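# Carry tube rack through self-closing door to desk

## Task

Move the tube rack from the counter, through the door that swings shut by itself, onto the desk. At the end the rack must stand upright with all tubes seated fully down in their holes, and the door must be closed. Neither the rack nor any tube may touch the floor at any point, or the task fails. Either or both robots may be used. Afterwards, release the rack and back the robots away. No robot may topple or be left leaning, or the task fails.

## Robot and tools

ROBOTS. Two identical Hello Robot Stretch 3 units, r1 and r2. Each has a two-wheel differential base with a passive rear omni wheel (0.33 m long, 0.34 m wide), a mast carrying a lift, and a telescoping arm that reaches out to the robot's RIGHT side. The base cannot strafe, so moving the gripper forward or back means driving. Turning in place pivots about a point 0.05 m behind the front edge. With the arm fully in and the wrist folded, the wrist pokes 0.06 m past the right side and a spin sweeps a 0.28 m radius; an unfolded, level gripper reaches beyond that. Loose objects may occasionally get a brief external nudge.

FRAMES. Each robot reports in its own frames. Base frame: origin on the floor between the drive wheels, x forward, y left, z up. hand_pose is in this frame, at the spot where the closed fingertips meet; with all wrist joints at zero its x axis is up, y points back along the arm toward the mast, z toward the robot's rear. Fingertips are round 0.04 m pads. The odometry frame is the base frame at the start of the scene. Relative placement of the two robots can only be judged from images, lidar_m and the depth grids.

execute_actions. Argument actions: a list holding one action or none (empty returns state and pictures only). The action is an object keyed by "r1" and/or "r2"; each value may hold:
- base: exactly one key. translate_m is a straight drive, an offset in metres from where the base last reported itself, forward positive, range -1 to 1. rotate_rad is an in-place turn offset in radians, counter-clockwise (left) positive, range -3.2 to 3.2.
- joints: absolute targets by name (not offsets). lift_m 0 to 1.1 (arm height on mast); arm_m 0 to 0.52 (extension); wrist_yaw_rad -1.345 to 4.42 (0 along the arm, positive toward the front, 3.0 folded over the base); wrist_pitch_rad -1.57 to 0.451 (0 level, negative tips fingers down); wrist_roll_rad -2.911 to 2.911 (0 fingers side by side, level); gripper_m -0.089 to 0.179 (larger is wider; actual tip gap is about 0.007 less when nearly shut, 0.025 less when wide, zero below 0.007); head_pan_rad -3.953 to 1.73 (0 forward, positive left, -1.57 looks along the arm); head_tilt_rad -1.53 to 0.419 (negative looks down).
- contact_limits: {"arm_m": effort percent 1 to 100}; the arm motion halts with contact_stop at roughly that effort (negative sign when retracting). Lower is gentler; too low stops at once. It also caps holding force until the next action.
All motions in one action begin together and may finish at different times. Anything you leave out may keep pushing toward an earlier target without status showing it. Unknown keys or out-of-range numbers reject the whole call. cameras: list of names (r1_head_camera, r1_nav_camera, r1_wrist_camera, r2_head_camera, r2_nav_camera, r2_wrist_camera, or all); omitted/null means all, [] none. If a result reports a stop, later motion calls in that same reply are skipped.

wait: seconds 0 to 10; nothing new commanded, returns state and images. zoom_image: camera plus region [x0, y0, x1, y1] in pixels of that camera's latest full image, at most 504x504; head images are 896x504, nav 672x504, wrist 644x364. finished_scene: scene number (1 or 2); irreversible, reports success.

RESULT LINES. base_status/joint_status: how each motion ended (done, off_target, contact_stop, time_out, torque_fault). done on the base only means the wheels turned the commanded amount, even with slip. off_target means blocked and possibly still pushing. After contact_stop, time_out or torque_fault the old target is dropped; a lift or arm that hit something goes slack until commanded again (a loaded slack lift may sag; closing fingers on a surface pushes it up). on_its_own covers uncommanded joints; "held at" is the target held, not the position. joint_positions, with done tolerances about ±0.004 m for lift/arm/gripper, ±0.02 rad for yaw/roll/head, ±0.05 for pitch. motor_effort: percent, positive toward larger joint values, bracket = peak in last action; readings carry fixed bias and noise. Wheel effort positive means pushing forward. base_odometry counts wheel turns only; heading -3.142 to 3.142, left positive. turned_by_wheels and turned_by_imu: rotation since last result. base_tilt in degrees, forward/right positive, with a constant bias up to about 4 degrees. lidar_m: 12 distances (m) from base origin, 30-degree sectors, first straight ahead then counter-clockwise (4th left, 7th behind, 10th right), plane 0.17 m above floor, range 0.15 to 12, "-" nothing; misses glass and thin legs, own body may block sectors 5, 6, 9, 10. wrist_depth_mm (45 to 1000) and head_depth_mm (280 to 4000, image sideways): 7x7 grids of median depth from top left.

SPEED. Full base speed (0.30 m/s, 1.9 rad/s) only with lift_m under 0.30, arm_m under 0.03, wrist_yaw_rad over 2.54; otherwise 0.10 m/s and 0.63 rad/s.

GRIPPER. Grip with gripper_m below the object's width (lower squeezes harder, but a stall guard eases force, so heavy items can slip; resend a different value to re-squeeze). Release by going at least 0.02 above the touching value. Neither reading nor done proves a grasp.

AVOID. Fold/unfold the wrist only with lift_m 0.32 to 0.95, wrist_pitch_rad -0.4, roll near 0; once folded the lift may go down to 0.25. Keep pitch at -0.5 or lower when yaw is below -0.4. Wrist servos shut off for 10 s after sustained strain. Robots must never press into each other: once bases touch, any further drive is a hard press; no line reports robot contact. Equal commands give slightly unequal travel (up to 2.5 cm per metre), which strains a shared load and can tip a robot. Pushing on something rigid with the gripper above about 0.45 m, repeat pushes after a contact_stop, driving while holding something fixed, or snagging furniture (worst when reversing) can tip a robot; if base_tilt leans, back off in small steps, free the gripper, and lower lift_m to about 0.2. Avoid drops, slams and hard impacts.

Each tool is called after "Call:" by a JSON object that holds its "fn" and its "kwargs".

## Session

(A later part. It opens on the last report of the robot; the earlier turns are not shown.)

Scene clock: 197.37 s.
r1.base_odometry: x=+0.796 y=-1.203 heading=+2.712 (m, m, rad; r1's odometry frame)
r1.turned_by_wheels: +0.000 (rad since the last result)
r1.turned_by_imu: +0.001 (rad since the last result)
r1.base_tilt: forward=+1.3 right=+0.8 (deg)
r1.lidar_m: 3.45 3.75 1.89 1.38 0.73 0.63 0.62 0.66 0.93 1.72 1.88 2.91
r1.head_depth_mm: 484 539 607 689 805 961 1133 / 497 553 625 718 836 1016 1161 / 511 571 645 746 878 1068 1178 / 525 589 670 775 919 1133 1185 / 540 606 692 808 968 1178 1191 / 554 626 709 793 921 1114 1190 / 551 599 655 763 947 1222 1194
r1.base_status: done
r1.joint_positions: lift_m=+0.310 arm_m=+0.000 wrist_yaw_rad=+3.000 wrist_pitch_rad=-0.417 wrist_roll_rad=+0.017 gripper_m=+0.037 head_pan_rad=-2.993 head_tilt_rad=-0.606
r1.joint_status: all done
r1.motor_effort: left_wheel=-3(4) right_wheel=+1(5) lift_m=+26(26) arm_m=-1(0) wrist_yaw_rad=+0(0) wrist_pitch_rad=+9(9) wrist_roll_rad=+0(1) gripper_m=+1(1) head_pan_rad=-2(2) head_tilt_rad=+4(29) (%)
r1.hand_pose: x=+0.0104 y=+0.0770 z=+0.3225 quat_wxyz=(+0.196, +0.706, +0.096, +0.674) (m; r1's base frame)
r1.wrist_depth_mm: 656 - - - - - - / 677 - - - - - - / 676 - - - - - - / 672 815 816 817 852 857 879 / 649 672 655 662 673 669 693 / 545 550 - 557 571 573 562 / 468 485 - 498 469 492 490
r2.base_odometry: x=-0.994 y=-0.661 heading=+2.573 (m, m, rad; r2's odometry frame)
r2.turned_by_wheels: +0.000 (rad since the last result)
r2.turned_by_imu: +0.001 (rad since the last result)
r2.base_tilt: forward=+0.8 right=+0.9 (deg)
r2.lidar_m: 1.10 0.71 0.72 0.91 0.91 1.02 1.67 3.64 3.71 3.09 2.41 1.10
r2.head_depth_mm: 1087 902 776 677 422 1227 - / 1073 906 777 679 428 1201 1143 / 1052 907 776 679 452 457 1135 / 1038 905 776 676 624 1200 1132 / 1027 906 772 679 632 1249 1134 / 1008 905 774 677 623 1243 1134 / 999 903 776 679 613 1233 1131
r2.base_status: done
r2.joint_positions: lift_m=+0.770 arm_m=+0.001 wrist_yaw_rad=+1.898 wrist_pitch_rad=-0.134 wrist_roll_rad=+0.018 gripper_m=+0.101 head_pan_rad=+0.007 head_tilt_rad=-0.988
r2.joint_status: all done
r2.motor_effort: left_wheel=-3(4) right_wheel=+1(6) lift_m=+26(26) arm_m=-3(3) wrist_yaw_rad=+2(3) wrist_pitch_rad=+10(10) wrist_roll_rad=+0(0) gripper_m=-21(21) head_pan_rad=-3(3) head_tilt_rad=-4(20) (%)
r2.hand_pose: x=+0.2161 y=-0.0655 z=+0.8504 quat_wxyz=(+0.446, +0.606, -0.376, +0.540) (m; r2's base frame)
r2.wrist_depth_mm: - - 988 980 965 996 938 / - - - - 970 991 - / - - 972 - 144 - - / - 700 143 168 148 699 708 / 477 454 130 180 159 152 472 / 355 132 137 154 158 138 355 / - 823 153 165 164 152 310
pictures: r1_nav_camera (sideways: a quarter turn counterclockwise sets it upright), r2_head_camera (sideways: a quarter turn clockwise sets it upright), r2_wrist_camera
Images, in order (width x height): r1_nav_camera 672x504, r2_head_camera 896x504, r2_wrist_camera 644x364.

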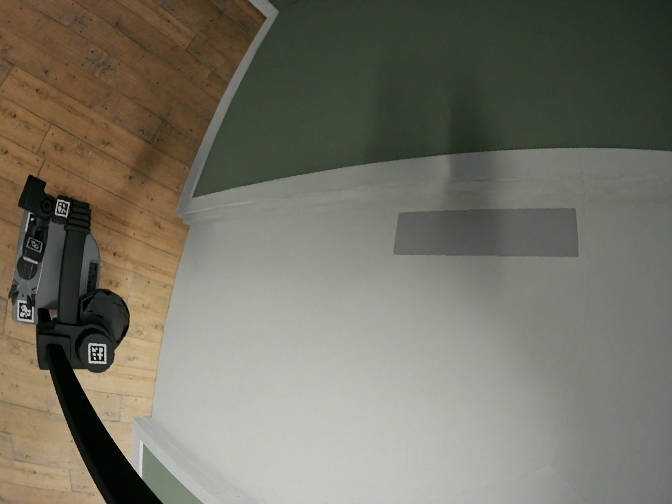

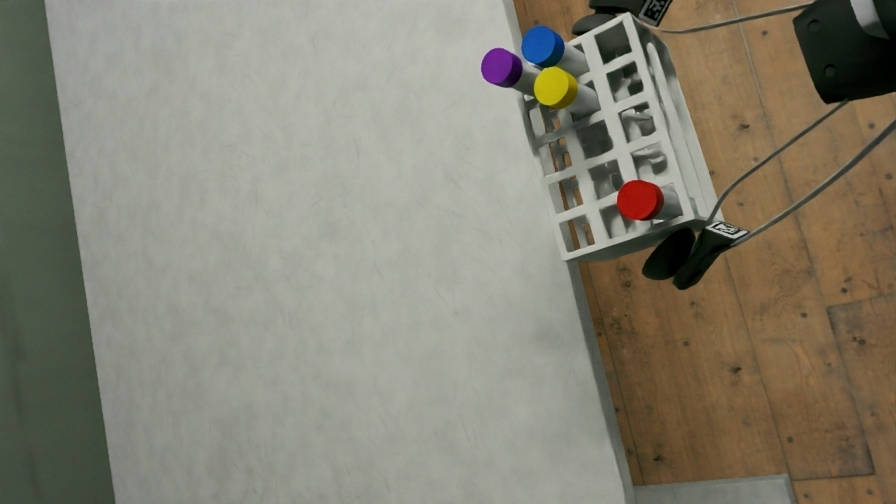

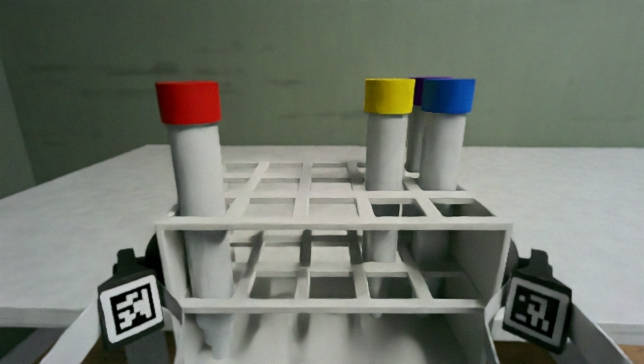

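Call:
{"fn": "execute_actions", "kwargs": {"actions": [{"r2":{"base":{"translate_m":0.28},"joints":{"lift_m":0.745,"head_tilt_rad":-1.2}}}], "cameras": ["r2_head_camera","r2_wrist_camera"]}}

Call:
{"fn": "execute_actions", "kwargs": {"actions": [{"r2":{"joints":{"lift_m":0.71}}}], "cameras": ["r2_wrist_camera"]}}

Scene clock: 202.60 s.
r1.base_odometry: x=+0.796 y=-1.203 heading=+2.712 (m, m, rad; r1's odometry frame)
r1.turned_by_wheels: +0.000 (rad since the last result)
r1.turned_by_imu: +0.000 (rad since the last result)
r1.base_tilt: forward=+1.3 right=+0.8 (deg)
r1.lidar_m: 3.45 3.77 2.18 1.39 0.73 0.63 0.62 0.66 0.93 1.72 1.89 2.92
r1.head_depth_mm: 485 539 605 691 802 966 1130 / 497 554 625 716 838 1014 1157 / 511 570 645 748 877 1071 1179 / 526 589 669 774 921 1138 1181 / 540 607 693 807 968 1181 1185 / 555 625 711 794 921 1112 1197 / 550 599 656 766 945 1213 1192
r1.base_status: not commanded
r1.joint_positions: lift_m=+0.310 arm_m=+0.000 wrist_yaw_rad=+3.000 wrist_pitch_rad=-0.417 wrist_roll_rad=+0.017 gripper_m=+0.037 head_pan_rad=-2.993 head_tilt_rad=-0.606
r1.joint_status: not commanded
r1.motor_effort: left_wheel=-3(3) right_wheel=+1(1) lift_m=+26(26) arm_m=-1(1) wrist_yaw_rad=-1(1) wrist_pitch_rad=+9(9) wrist_roll_rad=-1(1) gripper_m=+1(1) head_pan_rad=-2(3) head_tilt_rad=+3(4) (%)
r1.hand_pose: x=+0.0104 y=+0.0770 z=+0.3225 quat_wxyz=(+0.196, +0.706, +0.096, +0.674) (m; r1's base frame)
r1.wrist_depth_mm: 656 - - - - - - / 645 - - - - - - / 688 - - - - - - / 670 789 832 851 812 855 860 / 649 651 663 659 692 670 677 / 542 554 - 563 576 563 567 / 474 489 - 504 475 497 489
r2.base_odometry: x=-1.230 y=-0.510 heading=+2.573 (m, m, rad; r2's odometry frame)
r2.turned_by_wheels: +0.000 (rad since the last result)
r2.turned_by_imu: +0.001 (rad since the last result)
r2.base_tilt: forward=+0.9 right=+1.1 (deg)
r2.lidar_m: 0.83 0.83 0.54 0.99 0.99 1.12 1.85 3.91 3.59 3.02 0.89 0.91
r2.head_depth_mm: 779 707 649 471 556 - 1100 / 779 709 650 452 548 536 1124 / 780 710 650 472 540 524 - / 782 708 651 597 548 519 - / 783 713 650 602 557 519 - / 786 710 652 602 557 520 500 / 782 712 652 603 558 520 501
r2.base_status: done
r2.joint_positions: lift_m=+0.745 arm_m=+0.001 wrist_yaw_rad=+1.898 wrist_pitch_rad=-0.134 wrist_roll_rad=+0.018 gripper_m=+0.101 head_pan_rad=+0.007 head_tilt_rad=-1.186
r2.joint_status: all done
r2.motor_effort: left_wheel=-3(5) right_wheel=+2(4) lift_m=+17(24) arm_m=-3(3) wrist_yaw_rad=+3(3) wrist_pitch_rad=+10(10) wrist_roll_rad=+0(0) gripper_m=-20(21) head_pan_rad=-3(3) head_tilt_rad=-6(18) (%)
r2.hand_pose: x=+0.2161 y=-0.0655 z=+0.8259 quat_wxyz=(+0.446, +0.606, -0.376, +0.540) (m; r2's base frame)
r2.wrist_depth_mm: 761 747 747 748 724 712 709 / 794 773 765 760 749 754 740 / 836 832 790 806 144 773 782 / 617 619 143 168 148 611 614 / 421 405 130 180 160 152 415 / 315 132 137 154 158 138 313 / 265 243 153 165 165 152 252
pictures: r2_head_camera (sideways: a quarter turn clockwise sets it upright), r2_wrist_camera
Images, in order (width x height): r2_head_camera 896x504, r2_wrist_camera 644x364.

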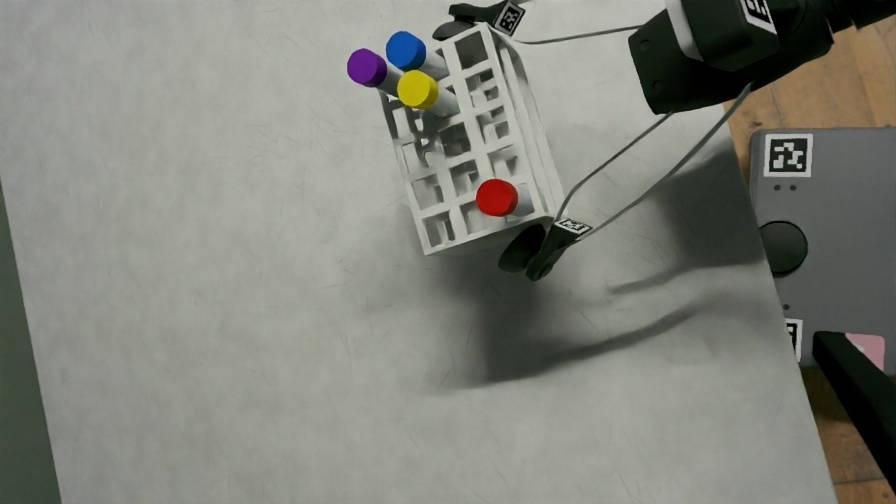

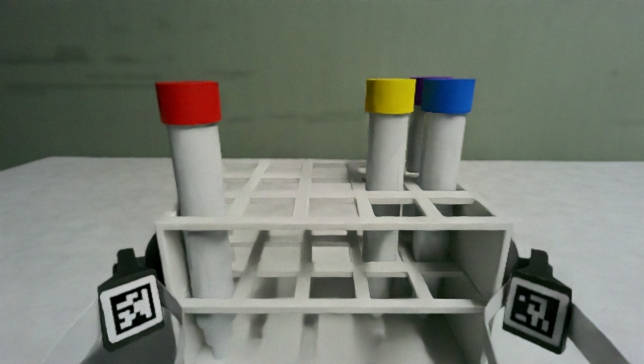

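Scene clock: 203.73 s.
r1.base_odometry: x=+0.796 y=-1.203 heading=+2.712 (m, m, rad; r1's odometry frame)
r1.turned_by_wheels: +0.000 (rad since the last result)
r1.turned_by_imu: +0.000 (rad since the last result)
r1.base_tilt: forward=+1.2 right=+0.7 (deg)
r1.lidar_m: 3.44 3.75 2.17 1.38 0.73 0.63 0.62 0.66 0.93 1.72 1.89 2.92
r1.head_depth_mm: 484 536 604 689 805 965 1125 / 497 554 627 719 839 1018 1151 / 511 572 643 742 879 1069 1181 / 524 589 668 774 921 1134 1183 / 540 607 689 810 972 1174 1193 / 554 626 708 794 923 1118 1194 / 550 599 657 765 946 1215 1196
r1.base_status: not commanded
r1.joint_positions: lift_m=+0.310 arm_m=+0.000 wrist_yaw_rad=+3.000 wrist_pitch_rad=-0.417 wrist_roll_rad=+0.017 gripper_m=+0.037 head_pan_rad=-2.993 head_tilt_rad=-0.606
r1.joint_status: not commanded
r1.motor_effort: left_wheel=-3(3) right_wheel=+2(2) lift_m=+26(26) arm_m=+0(0) wrist_yaw_rad=+0(0) wrist_pitch_rad=+9(9) wrist_roll_rad=-1(0) gripper_m=+0(1) head_pan_rad=-3(3) head_tilt_rad=+4(3) (%)
r1.hand_pose: x=+0.0104 y=+0.0770 z=+0.3225 quat_wxyz=(+0.196, +0.706, +0.096, +0.674) (m; r1's base frame)
r1.wrist_depth_mm: 650 - - - - - - / 659 - - - - - - / 680 - - - - - - / 664 807 813 842 840 840 853 / 640 654 664 664 660 688 680 / 544 544 - 561 576 576 582 / 477 487 - 504 476 495 490
r2.base_odometry: x=-1.230 y=-0.510 heading=+2.573 (m, m, rad; r2's odometry frame)
r2.turned_by_wheels: +0.000 (rad since the last result)
r2.turned_by_imu: +0.000 (rad since the last result)
r2.base_tilt: forward=+0.8 right=+1.1 (deg)
r2.lidar_m: 0.83 0.83 0.54 0.99 0.99 1.12 1.85 3.90 3.60 3.02 0.89 0.91
r2.head_depth_mm: 780 708 649 597 554 - 1102 / 778 707 650 481 545 531 1120 / 781 709 650 526 540 523 - / 781 709 649 599 545 520 - / 783 710 650 601 558 520 - / 782 712 652 601 557 520 500 / 784 710 653 602 559 521 502
r2.base_status: not commanded
r2.joint_positions: lift_m=+0.710 arm_m=+0.001 wrist_yaw_rad=+1.898 wrist_pitch_rad=-0.134 wrist_roll_rad=+0.018 gripper_m=+0.101 head_pan_rad=+0.007 head_tilt_rad=-1.186
r2.joint_status: all done
r2.motor_effort: left_wheel=-3(2) right_wheel=+2(2) lift_m=+18(17) arm_m=-3(3) wrist_yaw_rad=+3(3) wrist_pitch_rad=+10(10) wrist_roll_rad=+0(0) gripper_m=-21(20) head_pan_rad=-3(3) head_tilt_rad=-4(6) (%)
r2.hand_pose: x=+0.2161 y=-0.0655 z=+0.7909 quat_wxyz=(+0.446, +0.606, -0.376, +0.540) (m; r2's base frame)
r2.wrist_depth_mm: 759 740 748 740 725 714 707 / 795 777 759 766 743 750 743 / 825 813 709 795 143 773 776 / 506 500 142 168 148 501 501 / 337 331 130 179 159 152 338 / 256 132 137 154 158 138 255 / 210 197 153 165 165 152 206
pictures: r2_wrist_camera
Images, in order (width x height): r2_wrist_camera 644x364.

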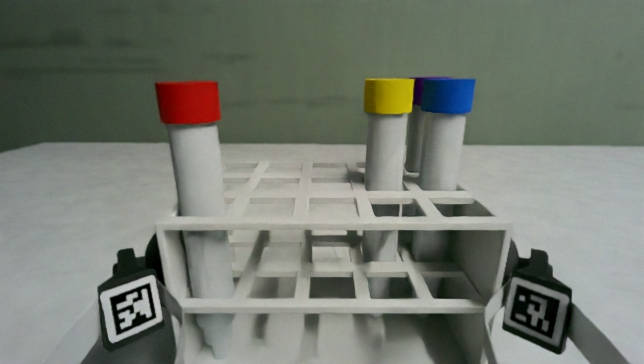

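Call:
{"fn": "execute_actions", "kwargs": {"actions": [{"r2":{"joints":{"lift_m":0.69}}}], "cameras": ["r2_wrist_camera"]}}

Scene clock: 205.07 s.
r1.base_odometry: x=+0.796 y=-1.203 heading=+2.712 (m, m, rad; r1's odometry frame)
r1.turned_by_wheels: +0.000 (rad since the last result)
r1.turned_by_imu: +0.000 (rad since the last result)
r1.base_tilt: forward=+1.2 right=+0.8 (deg)
r1.lidar_m: 3.43 3.76 2.17 1.38 0.73 0.63 0.62 0.66 0.93 1.73 1.89 2.91
r1.head_depth_mm: 484 537 605 691 805 968 1133 / 497 554 628 717 840 1017 1161 / 511 571 647 743 878 1073 1180 / 525 588 669 777 923 1138 1189 / 541 607 693 808 969 1174 1190 / 553 625 710 793 919 1113 1189 / 550 598 654 760 946 1217 1191
r1.base_status: not commanded
r1.joint_positions: lift_m=+0.310 arm_m=+0.000 wrist_yaw_rad=+3.000 wrist_pitch_rad=-0.417 wrist_roll_rad=+0.017 gripper_m=+0.037 head_pan_rad=-2.993 head_tilt_rad=-0.606
r1.joint_status: not commanded
r1.motor_effort: left_wheel=-3(3) right_wheel=+1(1) lift_m=+26(26) arm_m=+0(0) wrist_yaw_rad=+0(1) wrist_pitch_rad=+9(9) wrist_roll_rad=+0(1) gripper_m=+0(1) head_pan_rad=-2(3) head_tilt_rad=+3(3) (%)
r1.hand_pose: x=+0.0104 y=+0.0770 z=+0.3225 quat_wxyz=(+0.196, +0.706, +0.096, +0.674) (m; r1's base frame)
r1.wrist_depth_mm: 666 - - - - - - / 661 - - - - - - / 670 - - - - - - / 670 798 806 848 823 843 880 / 640 655 661 676 663 693 689 / 544 562 - 563 568 563 575 / 477 489 - 501 467 495 490
r2.base_odometry: x=-1.230 y=-0.510 heading=+2.573 (m, m, rad; r2's odometry frame)
r2.turned_by_wheels: +0.000 (rad since the last result)
r2.turned_by_imu: +0.000 (rad since the last result)
r2.base_tilt: forward=+0.9 right=+1.1 (deg)
r2.lidar_m: 0.83 0.83 0.54 0.99 0.99 1.12 1.85 3.91 3.60 3.02 0.89 0.91
r2.head_depth_mm: 779 709 648 599 549 - - / 781 706 649 496 549 534 1121 / 782 710 651 569 545 525 - / 780 710 650 599 546 519 - / 783 712 650 601 556 520 - / 780 712 652 601 559 519 501 / 782 712 651 601 557 520 502
r2.base_status: not commanded
r2.joint_positions: lift_m=+0.690 arm_m=+0.001 wrist_yaw_rad=+1.898 wrist_pitch_rad=-0.134 wrist_roll_rad=+0.018 gripper_m=+0.101 head_pan_rad=+0.007 head_tilt_rad=-1.186
r2.joint_status: all done
r2.motor_effort: left_wheel=-3(2) right_wheel=+2(2) lift_m=+17(18) arm_m=-3(3) wrist_yaw_rad=+2(3) wrist_pitch_rad=+10(10) wrist_roll_rad=+0(0) gripper_m=-21(21) head_pan_rad=-3(4) head_tilt_rad=-6(5) (%)
r2.hand_pose: x=+0.2161 y=-0.0655 z=+0.7709 quat_wxyz=(+0.446, +0.606, -0.376, +0.540) (m; r2's base frame)
r2.wrist_depth_mm: 754 750 742 731 728 705 710 / 796 775 776 768 726 740 736 / 819 712 610 782 143 767 754 / 431 436 143 168 147 433 433 / 295 285 130 180 159 152 293 / 223 133 137 154 158 138 221 / 185 171 153 164 164 152 178
pictures: r2_wrist_camera
Images, in order (width x height): r2_wrist_camera 644x364.

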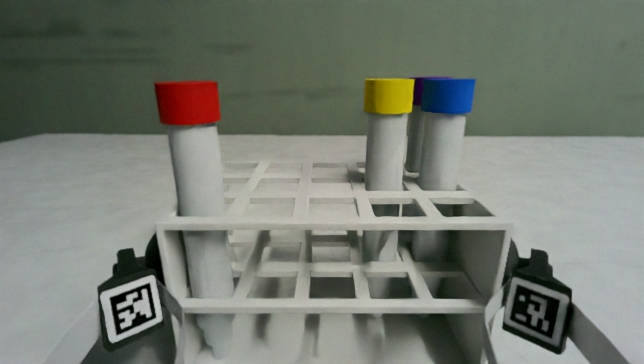

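Call:
{"fn": "execute_actions", "kwargs": {"actions": [{"r2":{"joints":{"lift_m":0.678}}}], "cameras": ["r2_wrist_camera"]}}

Scene clock: 207.93 s.
r1.base_odometry: x=+0.796 y=-1.203 heading=+2.712 (m, m, rad; r1's odometry frame)
r1.turned_by_wheels: +0.000 (rad since the last result)
r1.turned_by_imu: +0.000 (rad since the last result)
r1.base_tilt: forward=+1.3 right=+0.8 (deg)
r1.lidar_m: 3.45 3.72 2.18 1.38 0.73 0.63 0.62 0.66 0.93 1.72 1.88 2.91
r1.head_depth_mm: 485 538 603 691 802 958 1127 / 497 553 624 715 840 1018 1151 / 511 571 645 745 882 1068 1176 / 524 588 669 774 920 1131 1187 / 539 608 692 807 968 1173 1197 / 554 627 708 793 925 1109 1195 / 550 601 657 763 943 1216 1193
r1.base_status: not commanded
r1.joint_positions: lift_m=+0.310 arm_m=+0.000 wrist_yaw_rad=+3.000 wrist_pitch_rad=-0.417 wrist_roll_rad=+0.017 gripper_m=+0.037 head_pan_rad=-2.993 head_tilt_rad=-0.606
r1.joint_status: not commanded
r1.motor_effort: left_wheel=-3(3) right_wheel=+2(2) lift_m=+25(26) arm_m=-1(1) wrist_yaw_rad=+0(1) wrist_pitch_rad=+9(9) wrist_roll_rad=+0(0) gripper_m=+0(0) head_pan_rad=-3(3) head_tilt_rad=+3(3) (%)
r1.hand_pose: x=+0.0104 y=+0.0770 z=+0.3225 quat_wxyz=(+0.196, +0.706, +0.096, +0.674) (m; r1's base frame)
r1.wrist_depth_mm: 655 - - - - - - / 685 - - - - - - / 677 - - - - - - / 670 803 816 806 845 852 861 / 648 647 657 671 679 678 678 / 553 545 - 548 593 569 576 / 475 494 - 501 478 482 493
r2.base_odometry: x=-1.230 y=-0.510 heading=+2.573 (m, m, rad; r2's odometry frame)
r2.turned_by_wheels: +0.000 (rad since the last result)
r2.turned_by_imu: +0.000 (rad since the last result)
r2.base_tilt: forward=+0.9 right=+1.0 (deg)
r2.lidar_m: 0.83 0.83 0.54 0.99 0.99 1.12 1.85 3.90 3.59 3.02 0.89 0.90
r2.head_depth_mm: 779 708 648 598 549 - - / 780 706 647 503 550 533 1117 / 781 708 648 553 543 524 - / 782 711 651 600 545 519 - / 779 710 651 598 557 520 - / 783 710 652 600 558 520 501 / 786 710 649 601 558 520 502
r2.base_status: not commanded
r2.joint_positions: lift_m=+0.678 arm_m=+0.001 wrist_yaw_rad=+1.898 wrist_pitch_rad=-0.114 wrist_roll_rad=+0.018 gripper_m=+0.101 head_pan_rad=+0.007 head_tilt_rad=-1.186
r2.joint_status: all done
r2.motor_effort: left_wheel=-2(3) right_wheel=+2(1) lift_m=+16(17) arm_m=-3(3) wrist_yaw_rad=+2(2) wrist_pitch_rad=+4(10) wrist_roll_rad=+0(0) gripper_m=-20(20) head_pan_rad=-4(3) head_tilt_rad=-6(5) (%)
r2.hand_pose: x=+0.2171 y=-0.0652 z=+0.7639 quat_wxyz=(+0.441, +0.602, -0.382, +0.545) (m; r2's base frame)
r2.wrist_depth_mm: 766 761 747 731 720 723 706 / 799 780 759 769 725 741 740 / 820 731 630 774 145 756 759 / 434 427 148 182 149 429 430 / 286 266 131 179 159 152 283 / 213 132 138 154 158 139 212 / 176 162 153 165 164 152 169
pictures: r2_wrist_camera
Images, in order (width x height): r2_wrist_camera 644x364.

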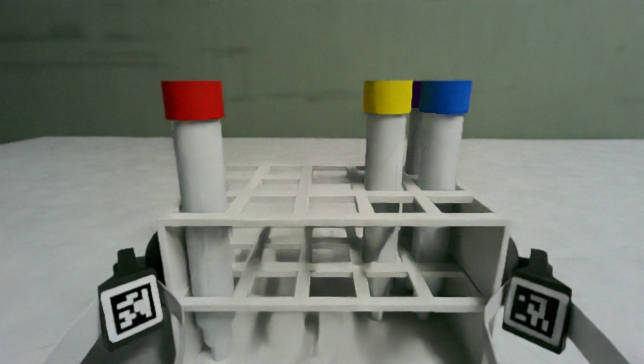

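Contact. Release.

Call:
{"fn": "execute_actions", "kwargs": {"actions": [{"r2":{"joints":{"gripper_m":0.179,"lift_m":0.684}}}], "cameras": ["r2_wrist_camera","r2_head_camera"]}}

Call:
{"fn": "execute_actions", "kwargs": {"actions": [{"r2":{"base":{"translate_m":-0.12},"joints":{"arm_m":0.012}}}], "cameras": ["r2_wrist_camera","r2_head_camera"]}}

Scene clock: 209.53 s.
r1.base_odometry: x=+0.796 y=-1.203 heading=+2.712 (m, m, rad; r1's odometry frame)
r1.turned_by_wheels: +0.000 (rad since the last result)
r1.turned_by_imu: +0.000 (rad since the last result)
r1.base_tilt: forward=+1.3 right=+0.7 (deg)
r1.lidar_m: 3.44 3.76 2.17 1.38 0.73 0.63 0.62 0.66 0.93 1.72 1.88 2.92
r1.head_depth_mm: 485 539 603 692 803 964 1133 / 498 554 624 717 840 1016 1149 / 511 571 646 745 879 1065 1176 / 525 589 669 775 928 1134 1187 / 539 606 691 809 970 1173 1191 / 555 625 711 793 920 1116 1196 / 550 596 655 765 948 1215 1200
r1.base_status: not commanded
r1.joint_positions: lift_m=+0.310 arm_m=+0.000 wrist_yaw_rad=+3.000 wrist_pitch_rad=-0.417 wrist_roll_rad=+0.017 gripper_m=+0.037 head_pan_rad=-2.993 head_tilt_rad=-0.606
r1.joint_status: not commanded
r1.motor_effort: left_wheel=-3(3) right_wheel=+1(1) lift_m=+26(26) arm_m=+0(0) wrist_yaw_rad=+0(1) wrist_pitch_rad=+9(9) wrist_roll_rad=+0(1) gripper_m=+1(0) head_pan_rad=-2(2) head_tilt_rad=+4(3) (%)
r1.hand_pose: x=+0.0104 y=+0.0770 z=+0.3225 quat_wxyz=(+0.196, +0.706, +0.096, +0.674) (m; r1's base frame)
r1.wrist_depth_mm: 651 - - - - - - / 649 - - - - - - / 687 - - - - - - / 676 808 840 834 823 847 862 / 649 654 678 670 667 690 671 / 550 546 - 561 581 563 569 / 478 487 - 500 474 493 487
r2.base_odometry: x=-1.230 y=-0.510 heading=+2.573 (m, m, rad; r2's odometry frame)
r2.turned_by_wheels: +0.000 (rad since the last result)
r2.turned_by_imu: +0.000 (rad since the last result)
r2.base_tilt: forward=+0.8 right=+0.9 (deg)
r2.lidar_m: 0.83 0.83 0.54 0.99 0.99 1.12 1.85 3.90 3.60 3.01 0.89 0.90
r2.head_depth_mm: 780 708 648 601 550 - - / 778 709 648 500 550 534 1125 / 780 706 650 592 539 523 - / 780 709 652 601 546 520 - / 784 710 651 601 558 520 - / 783 710 652 601 556 520 501 / 783 707 651 601 559 520 501
r2.base_status: not commanded
r2.joint_positions: lift_m=+0.684 arm_m=+0.001 wrist_yaw_rad=+1.898 wrist_pitch_rad=-0.124 wrist_roll_rad=+0.018 gripper_m=+0.179 head_pan_rad=+0.007 head_tilt_rad=-1.186
r2.joint_status: all done
r2.motor_effort: left_wheel=-2(3) right_wheel=+2(2) lift_m=+26(26) arm_m=-3(3) wrist_yaw_rad=+2(1) wrist_pitch_rad=+7(7) wrist_roll_rad=+0(0) gripper_m=+1(90) head_pan_rad=-3(3) head_tilt_rad=-5(6) (%)
r2.hand_pose: x=+0.2166 y=-0.0654 z=+0.7668 quat_wxyz=(+0.444, +0.604, -0.379, +0.543) (m; r2's base frame)
r2.wrist_depth_mm: 748 754 733 735 725 703 705 / 787 782 771 762 742 749 745 / 809 724 617 790 144 773 754 / 426 433 143 192 150 431 433 / 288 288 129 175 155 139 287 / 216 196 140 155 162 152 221 / - 167 151 162 162 163 -
pictures: r2_head_camera (sideways: a quarter turn clockwise sets it upright), r2_wrist_camera
Images, in order (width x height): r2_head_camera 896x504, r2_wrist_camera 644x364.

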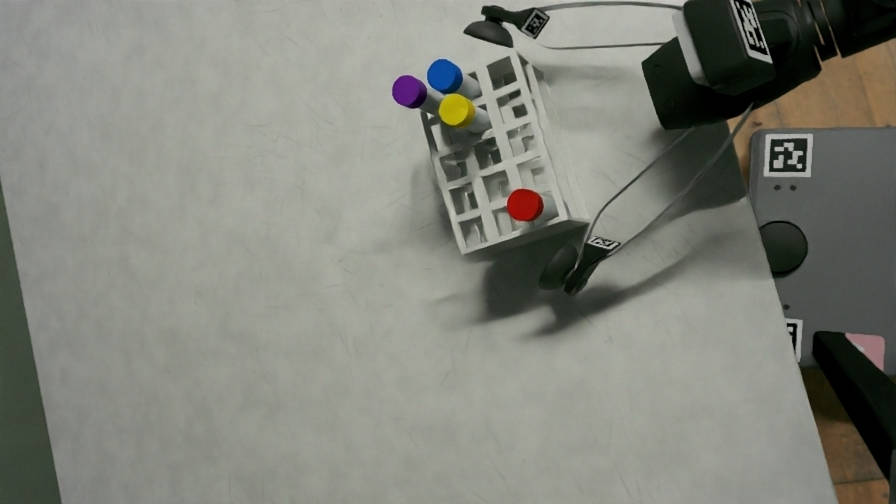

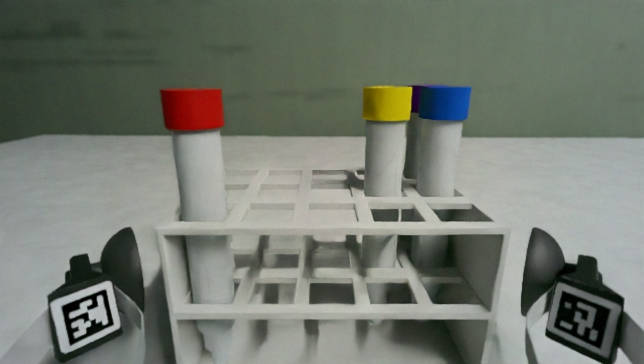

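Scene clock: 212.10 s.
r1.base_odometry: x=+0.796 y=-1.203 heading=+2.712 (m, m, rad; r1's odometry frame)
r1.turned_by_wheels: +0.000 (rad since the last result)
r1.turned_by_imu: +0.000 (rad since the last result)
r1.base_tilt: forward=+1.3 right=+0.8 (deg)
r1.lidar_m: 3.43 3.74 2.05 1.39 0.73 0.63 0.62 0.66 0.93 1.72 1.89 2.91
r1.head_depth_mm: 485 539 604 691 804 963 1132 / 497 553 625 717 839 1015 1156 / 511 572 647 745 878 1068 1179 / 525 588 669 776 920 1134 1186 / 540 608 694 806 971 1172 1191 / 555 626 708 795 921 1121 1191 / 550 596 656 765 947 1209 1201
r1.base_status: not commanded
r1.joint_positions: lift_m=+0.310 arm_m=+0.000 wrist_yaw_rad=+3.000 wrist_pitch_rad=-0.417 wrist_roll_rad=+0.017 gripper_m=+0.037 head_pan_rad=-2.993 head_tilt_rad=-0.606
r1.joint_status: not commanded
r1.motor_effort: left_wheel=-3(3) right_wheel=+1(1) lift_m=+26(26) arm_m=-1(0) wrist_yaw_rad=+0(1) wrist_pitch_rad=+9(10) wrist_roll_rad=+0(1) gripper_m=+0(1) head_pan_rad=-2(3) head_tilt_rad=+3(3) (%)
r1.hand_pose: x=+0.0104 y=+0.0770 z=+0.3225 quat_wxyz=(+0.196, +0.706, +0.096, +0.674) (m; r1's base frame)
r1.wrist_depth_mm: 649 - - - - - - / 664 - - - - - - / 670 - - - - - - / 663 798 839 847 830 861 858 / 638 651 668 668 679 687 694 / 548 539 - 568 578 576 564 / 479 494 - 496 476 489 498
r2.base_odometry: x=-1.129 y=-0.575 heading=+2.573 (m, m, rad; r2's odometry frame)
r2.turned_by_wheels: +0.000 (rad since the last result)
r2.turned_by_imu: -0.001 (rad since the last result)
r2.base_tilt: forward=+0.8 right=+1.0 (deg)
r2.lidar_m: 0.94 0.94 0.60 0.95 0.95 1.08 1.78 3.79 3.66 3.05 2.07 0.97
r2.head_depth_mm: 777 706 646 600 1263 - 1104 / 783 709 552 596 1254 1198 1122 / 778 711 640 594 573 1200 - / 783 710 647 594 576 1205 - / 785 711 650 600 563 1211 - / 784 711 652 599 558 1196 1148 / 781 710 650 602 557 1181 1125
r2.base_status: done
r2.joint_positions: lift_m=+0.684 arm_m=+0.012 wrist_yaw_rad=+1.898 wrist_pitch_rad=-0.124 wrist_roll_rad=+0.018 gripper_m=+0.179 head_pan_rad=+0.007 head_tilt_rad=-1.186
r2.joint_status: all done
r2.motor_effort: left_wheel=-2(9) right_wheel=+1(1) lift_m=+26(26) arm_m=+4(5) wrist_yaw_rad=+2(2) wrist_pitch_rad=+7(7) wrist_roll_rad=+0(0) gripper_m=+0(0) head_pan_rad=-3(3) head_tilt_rad=-6(6) (%)
r2.hand_pose: x=+0.2166 y=-0.0759 z=+0.7669 quat_wxyz=(+0.443, +0.604, -0.379, +0.543) (m; r2's base frame)
r2.wrist_depth_mm: 874 865 848 849 849 829 813 / 924 899 885 883 867 863 849 / 939 875 873 288 266 887 875 / 438 435 432 268 268 430 428 / 289 288 289 271 277 287 288 / 216 216 216 216 215 215 221 / - 173 173 172 173 173 -
pictures: r2_head_camera (sideways: a quarter turn clockwise sets it upright), r2_wrist_camera
Images, in order (width x height): r2_head_camera 896x504, r2_wrist_camera 644x364.

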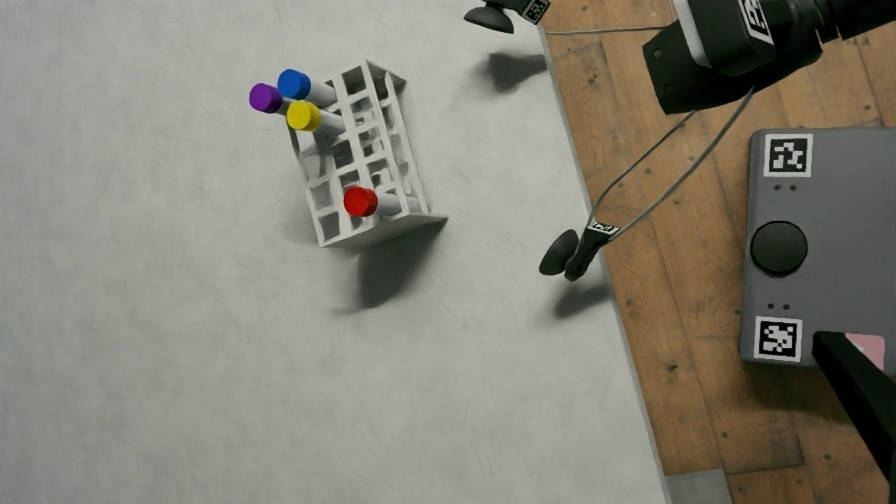

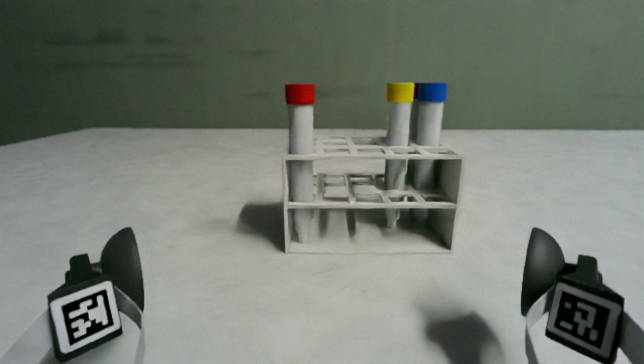

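Call:
{"fn": "execute_actions", "kwargs": {"actions": [{"r2":{"base":{"translate_m":-0.3}}}], "cameras": ["r2_wrist_camera","r1_head_camera"]}}

Call:
{"fn": "finished_scene", "kwargs": {"scene": 2}}

Scene clock: 216.73 s.
r1.base_odometry: x=+0.796 y=-1.203 heading=+2.712 (m, m, rad; r1's odometry frame)
r1.turned_by_wheels: +0.000 (rad since the last result)
r1.turned_by_imu: +0.000 (rad since the last result)
r1.base_tilt: forward=+1.3 right=+0.8 (deg)
r1.lidar_m: 3.44 3.75 1.79 1.38 0.73 0.63 0.62 0.66 0.93 1.72 1.89 2.90
r1.head_depth_mm: 485 538 604 690 806 962 1128 / 497 553 622 715 839 1019 1155 / 511 570 645 746 878 1068 1184 / 524 587 668 777 921 1139 1183 / 540 607 692 805 968 1178 1191 / 555 625 710 795 917 1119 1192 / 551 599 657 766 947 1214 1200
r1.base_status: not commanded
r1.joint_positions: lift_m=+0.310 arm_m=+0.000 wrist_yaw_rad=+3.000 wrist_pitch_rad=-0.417 wrist_roll_rad=+0.017 gripper_m=+0.037 head_pan_rad=-2.993 head_tilt_rad=-0.606
r1.joint_status: not commanded
r1.motor_effort: left_wheel=-3(3) right_wheel=+1(2) lift_m=+26(25) arm_m=+0(0) wrist_yaw_rad=+0(1) wrist_pitch_rad=+10(9) wrist_roll_rad=+0(1) gripper_m=+1(1) head_pan_rad=-3(3) head_tilt_rad=+3(3) (%)
r1.hand_pose: x=+0.0104 y=+0.0770 z=+0.3225 quat_wxyz=(+0.196, +0.706, +0.096, +0.674) (m; r1's base frame)
r1.wrist_depth_mm: 670 - - - - - - / 657 - - - - - - / 698 - - - - - - / 666 796 817 830 821 837 868 / 653 637 657 681 667 684 684 / 553 551 - 545 587 572 581 / 479 488 - 496 470 496 500
r2.base_odometry: x=-0.877 y=-0.736 heading=+2.573 (m, m, rad; r2's odometry frame)
r2.turned_by_wheels: +0.000 (rad since the last result)
r2.turned_by_imu: -0.002 (rad since the last result)
r2.base_tilt: forward=+0.9 right=+1.1 (deg)
r2.lidar_m: 1.23 0.81 1.03 0.86 0.86 0.97 1.70 3.51 3.75 3.15 2.71 1.21
r2.head_depth_mm: 779 710 1501 1379 1285 - 1108 / 691 707 1501 1391 1285 1201 1125 / 693 699 1478 1380 1286 1195 - / 778 709 1474 1396 1293 1210 - / 782 710 1450 1385 1286 1215 - / 786 710 675 1386 1290 1204 1147 / 783 714 666 1358 1280 1208 1124
r2.base_status: done
r2.joint_positions: lift_m=+0.684 arm_m=+0.012 wrist_yaw_rad=+1.898 wrist_pitch_rad=-0.124 wrist_roll_rad=+0.018 gripper_m=+0.179 head_pan_rad=+0.007 head_tilt_rad=-1.186
r2.joint_status: not commanded
r2.motor_effort: left_wheel=-2(9) right_wheel=+2(1) lift_m=+26(26) arm_m=+4(4) wrist_yaw_rad=+2(2) wrist_pitch_rad=+7(7) wrist_roll_rad=+0(0) gripper_m=+0(0) head_pan_rad=-3(3) head_tilt_rad=-5(6) (%)
r2.hand_pose: x=+0.2166 y=-0.0759 z=+0.7669 quat_wxyz=(+0.443, +0.604, -0.379, +0.543) (m; r2's base frame)
r2.wrist_depth_mm: - - - - - - - / - - - - - - - / - 863 863 869 577 878 853 / 481 484 483 428 431 429 430 / - - - - - - - / - 891 - - - - - / - - - - - - -
pictures: r1_head_camera (sideways: a quarter turn clockwise sets it upright), r2_wrist_camera
Images, in order (width x height): r1_head_camera 896x504, r2_wrist_camera 644x364.

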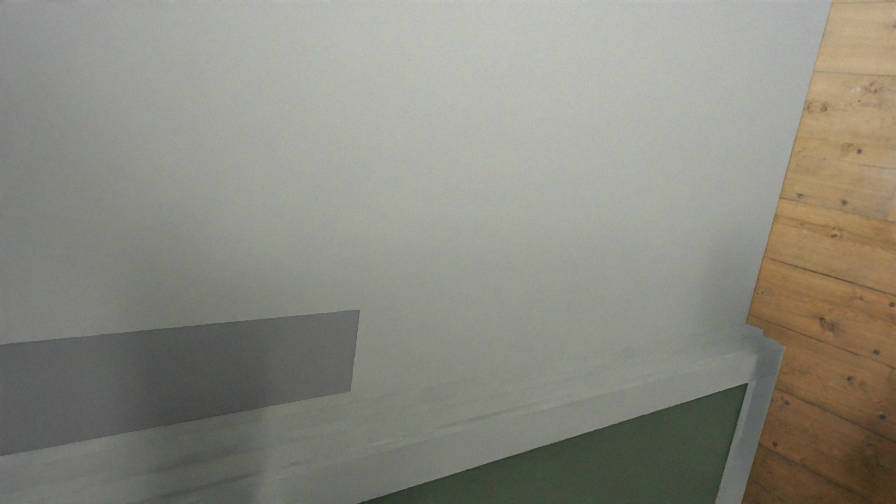

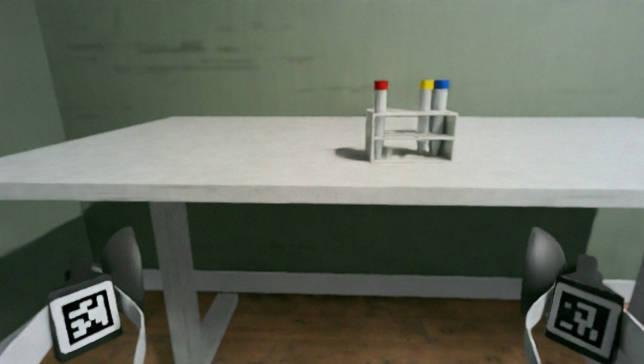

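The scene is finished: the task was done.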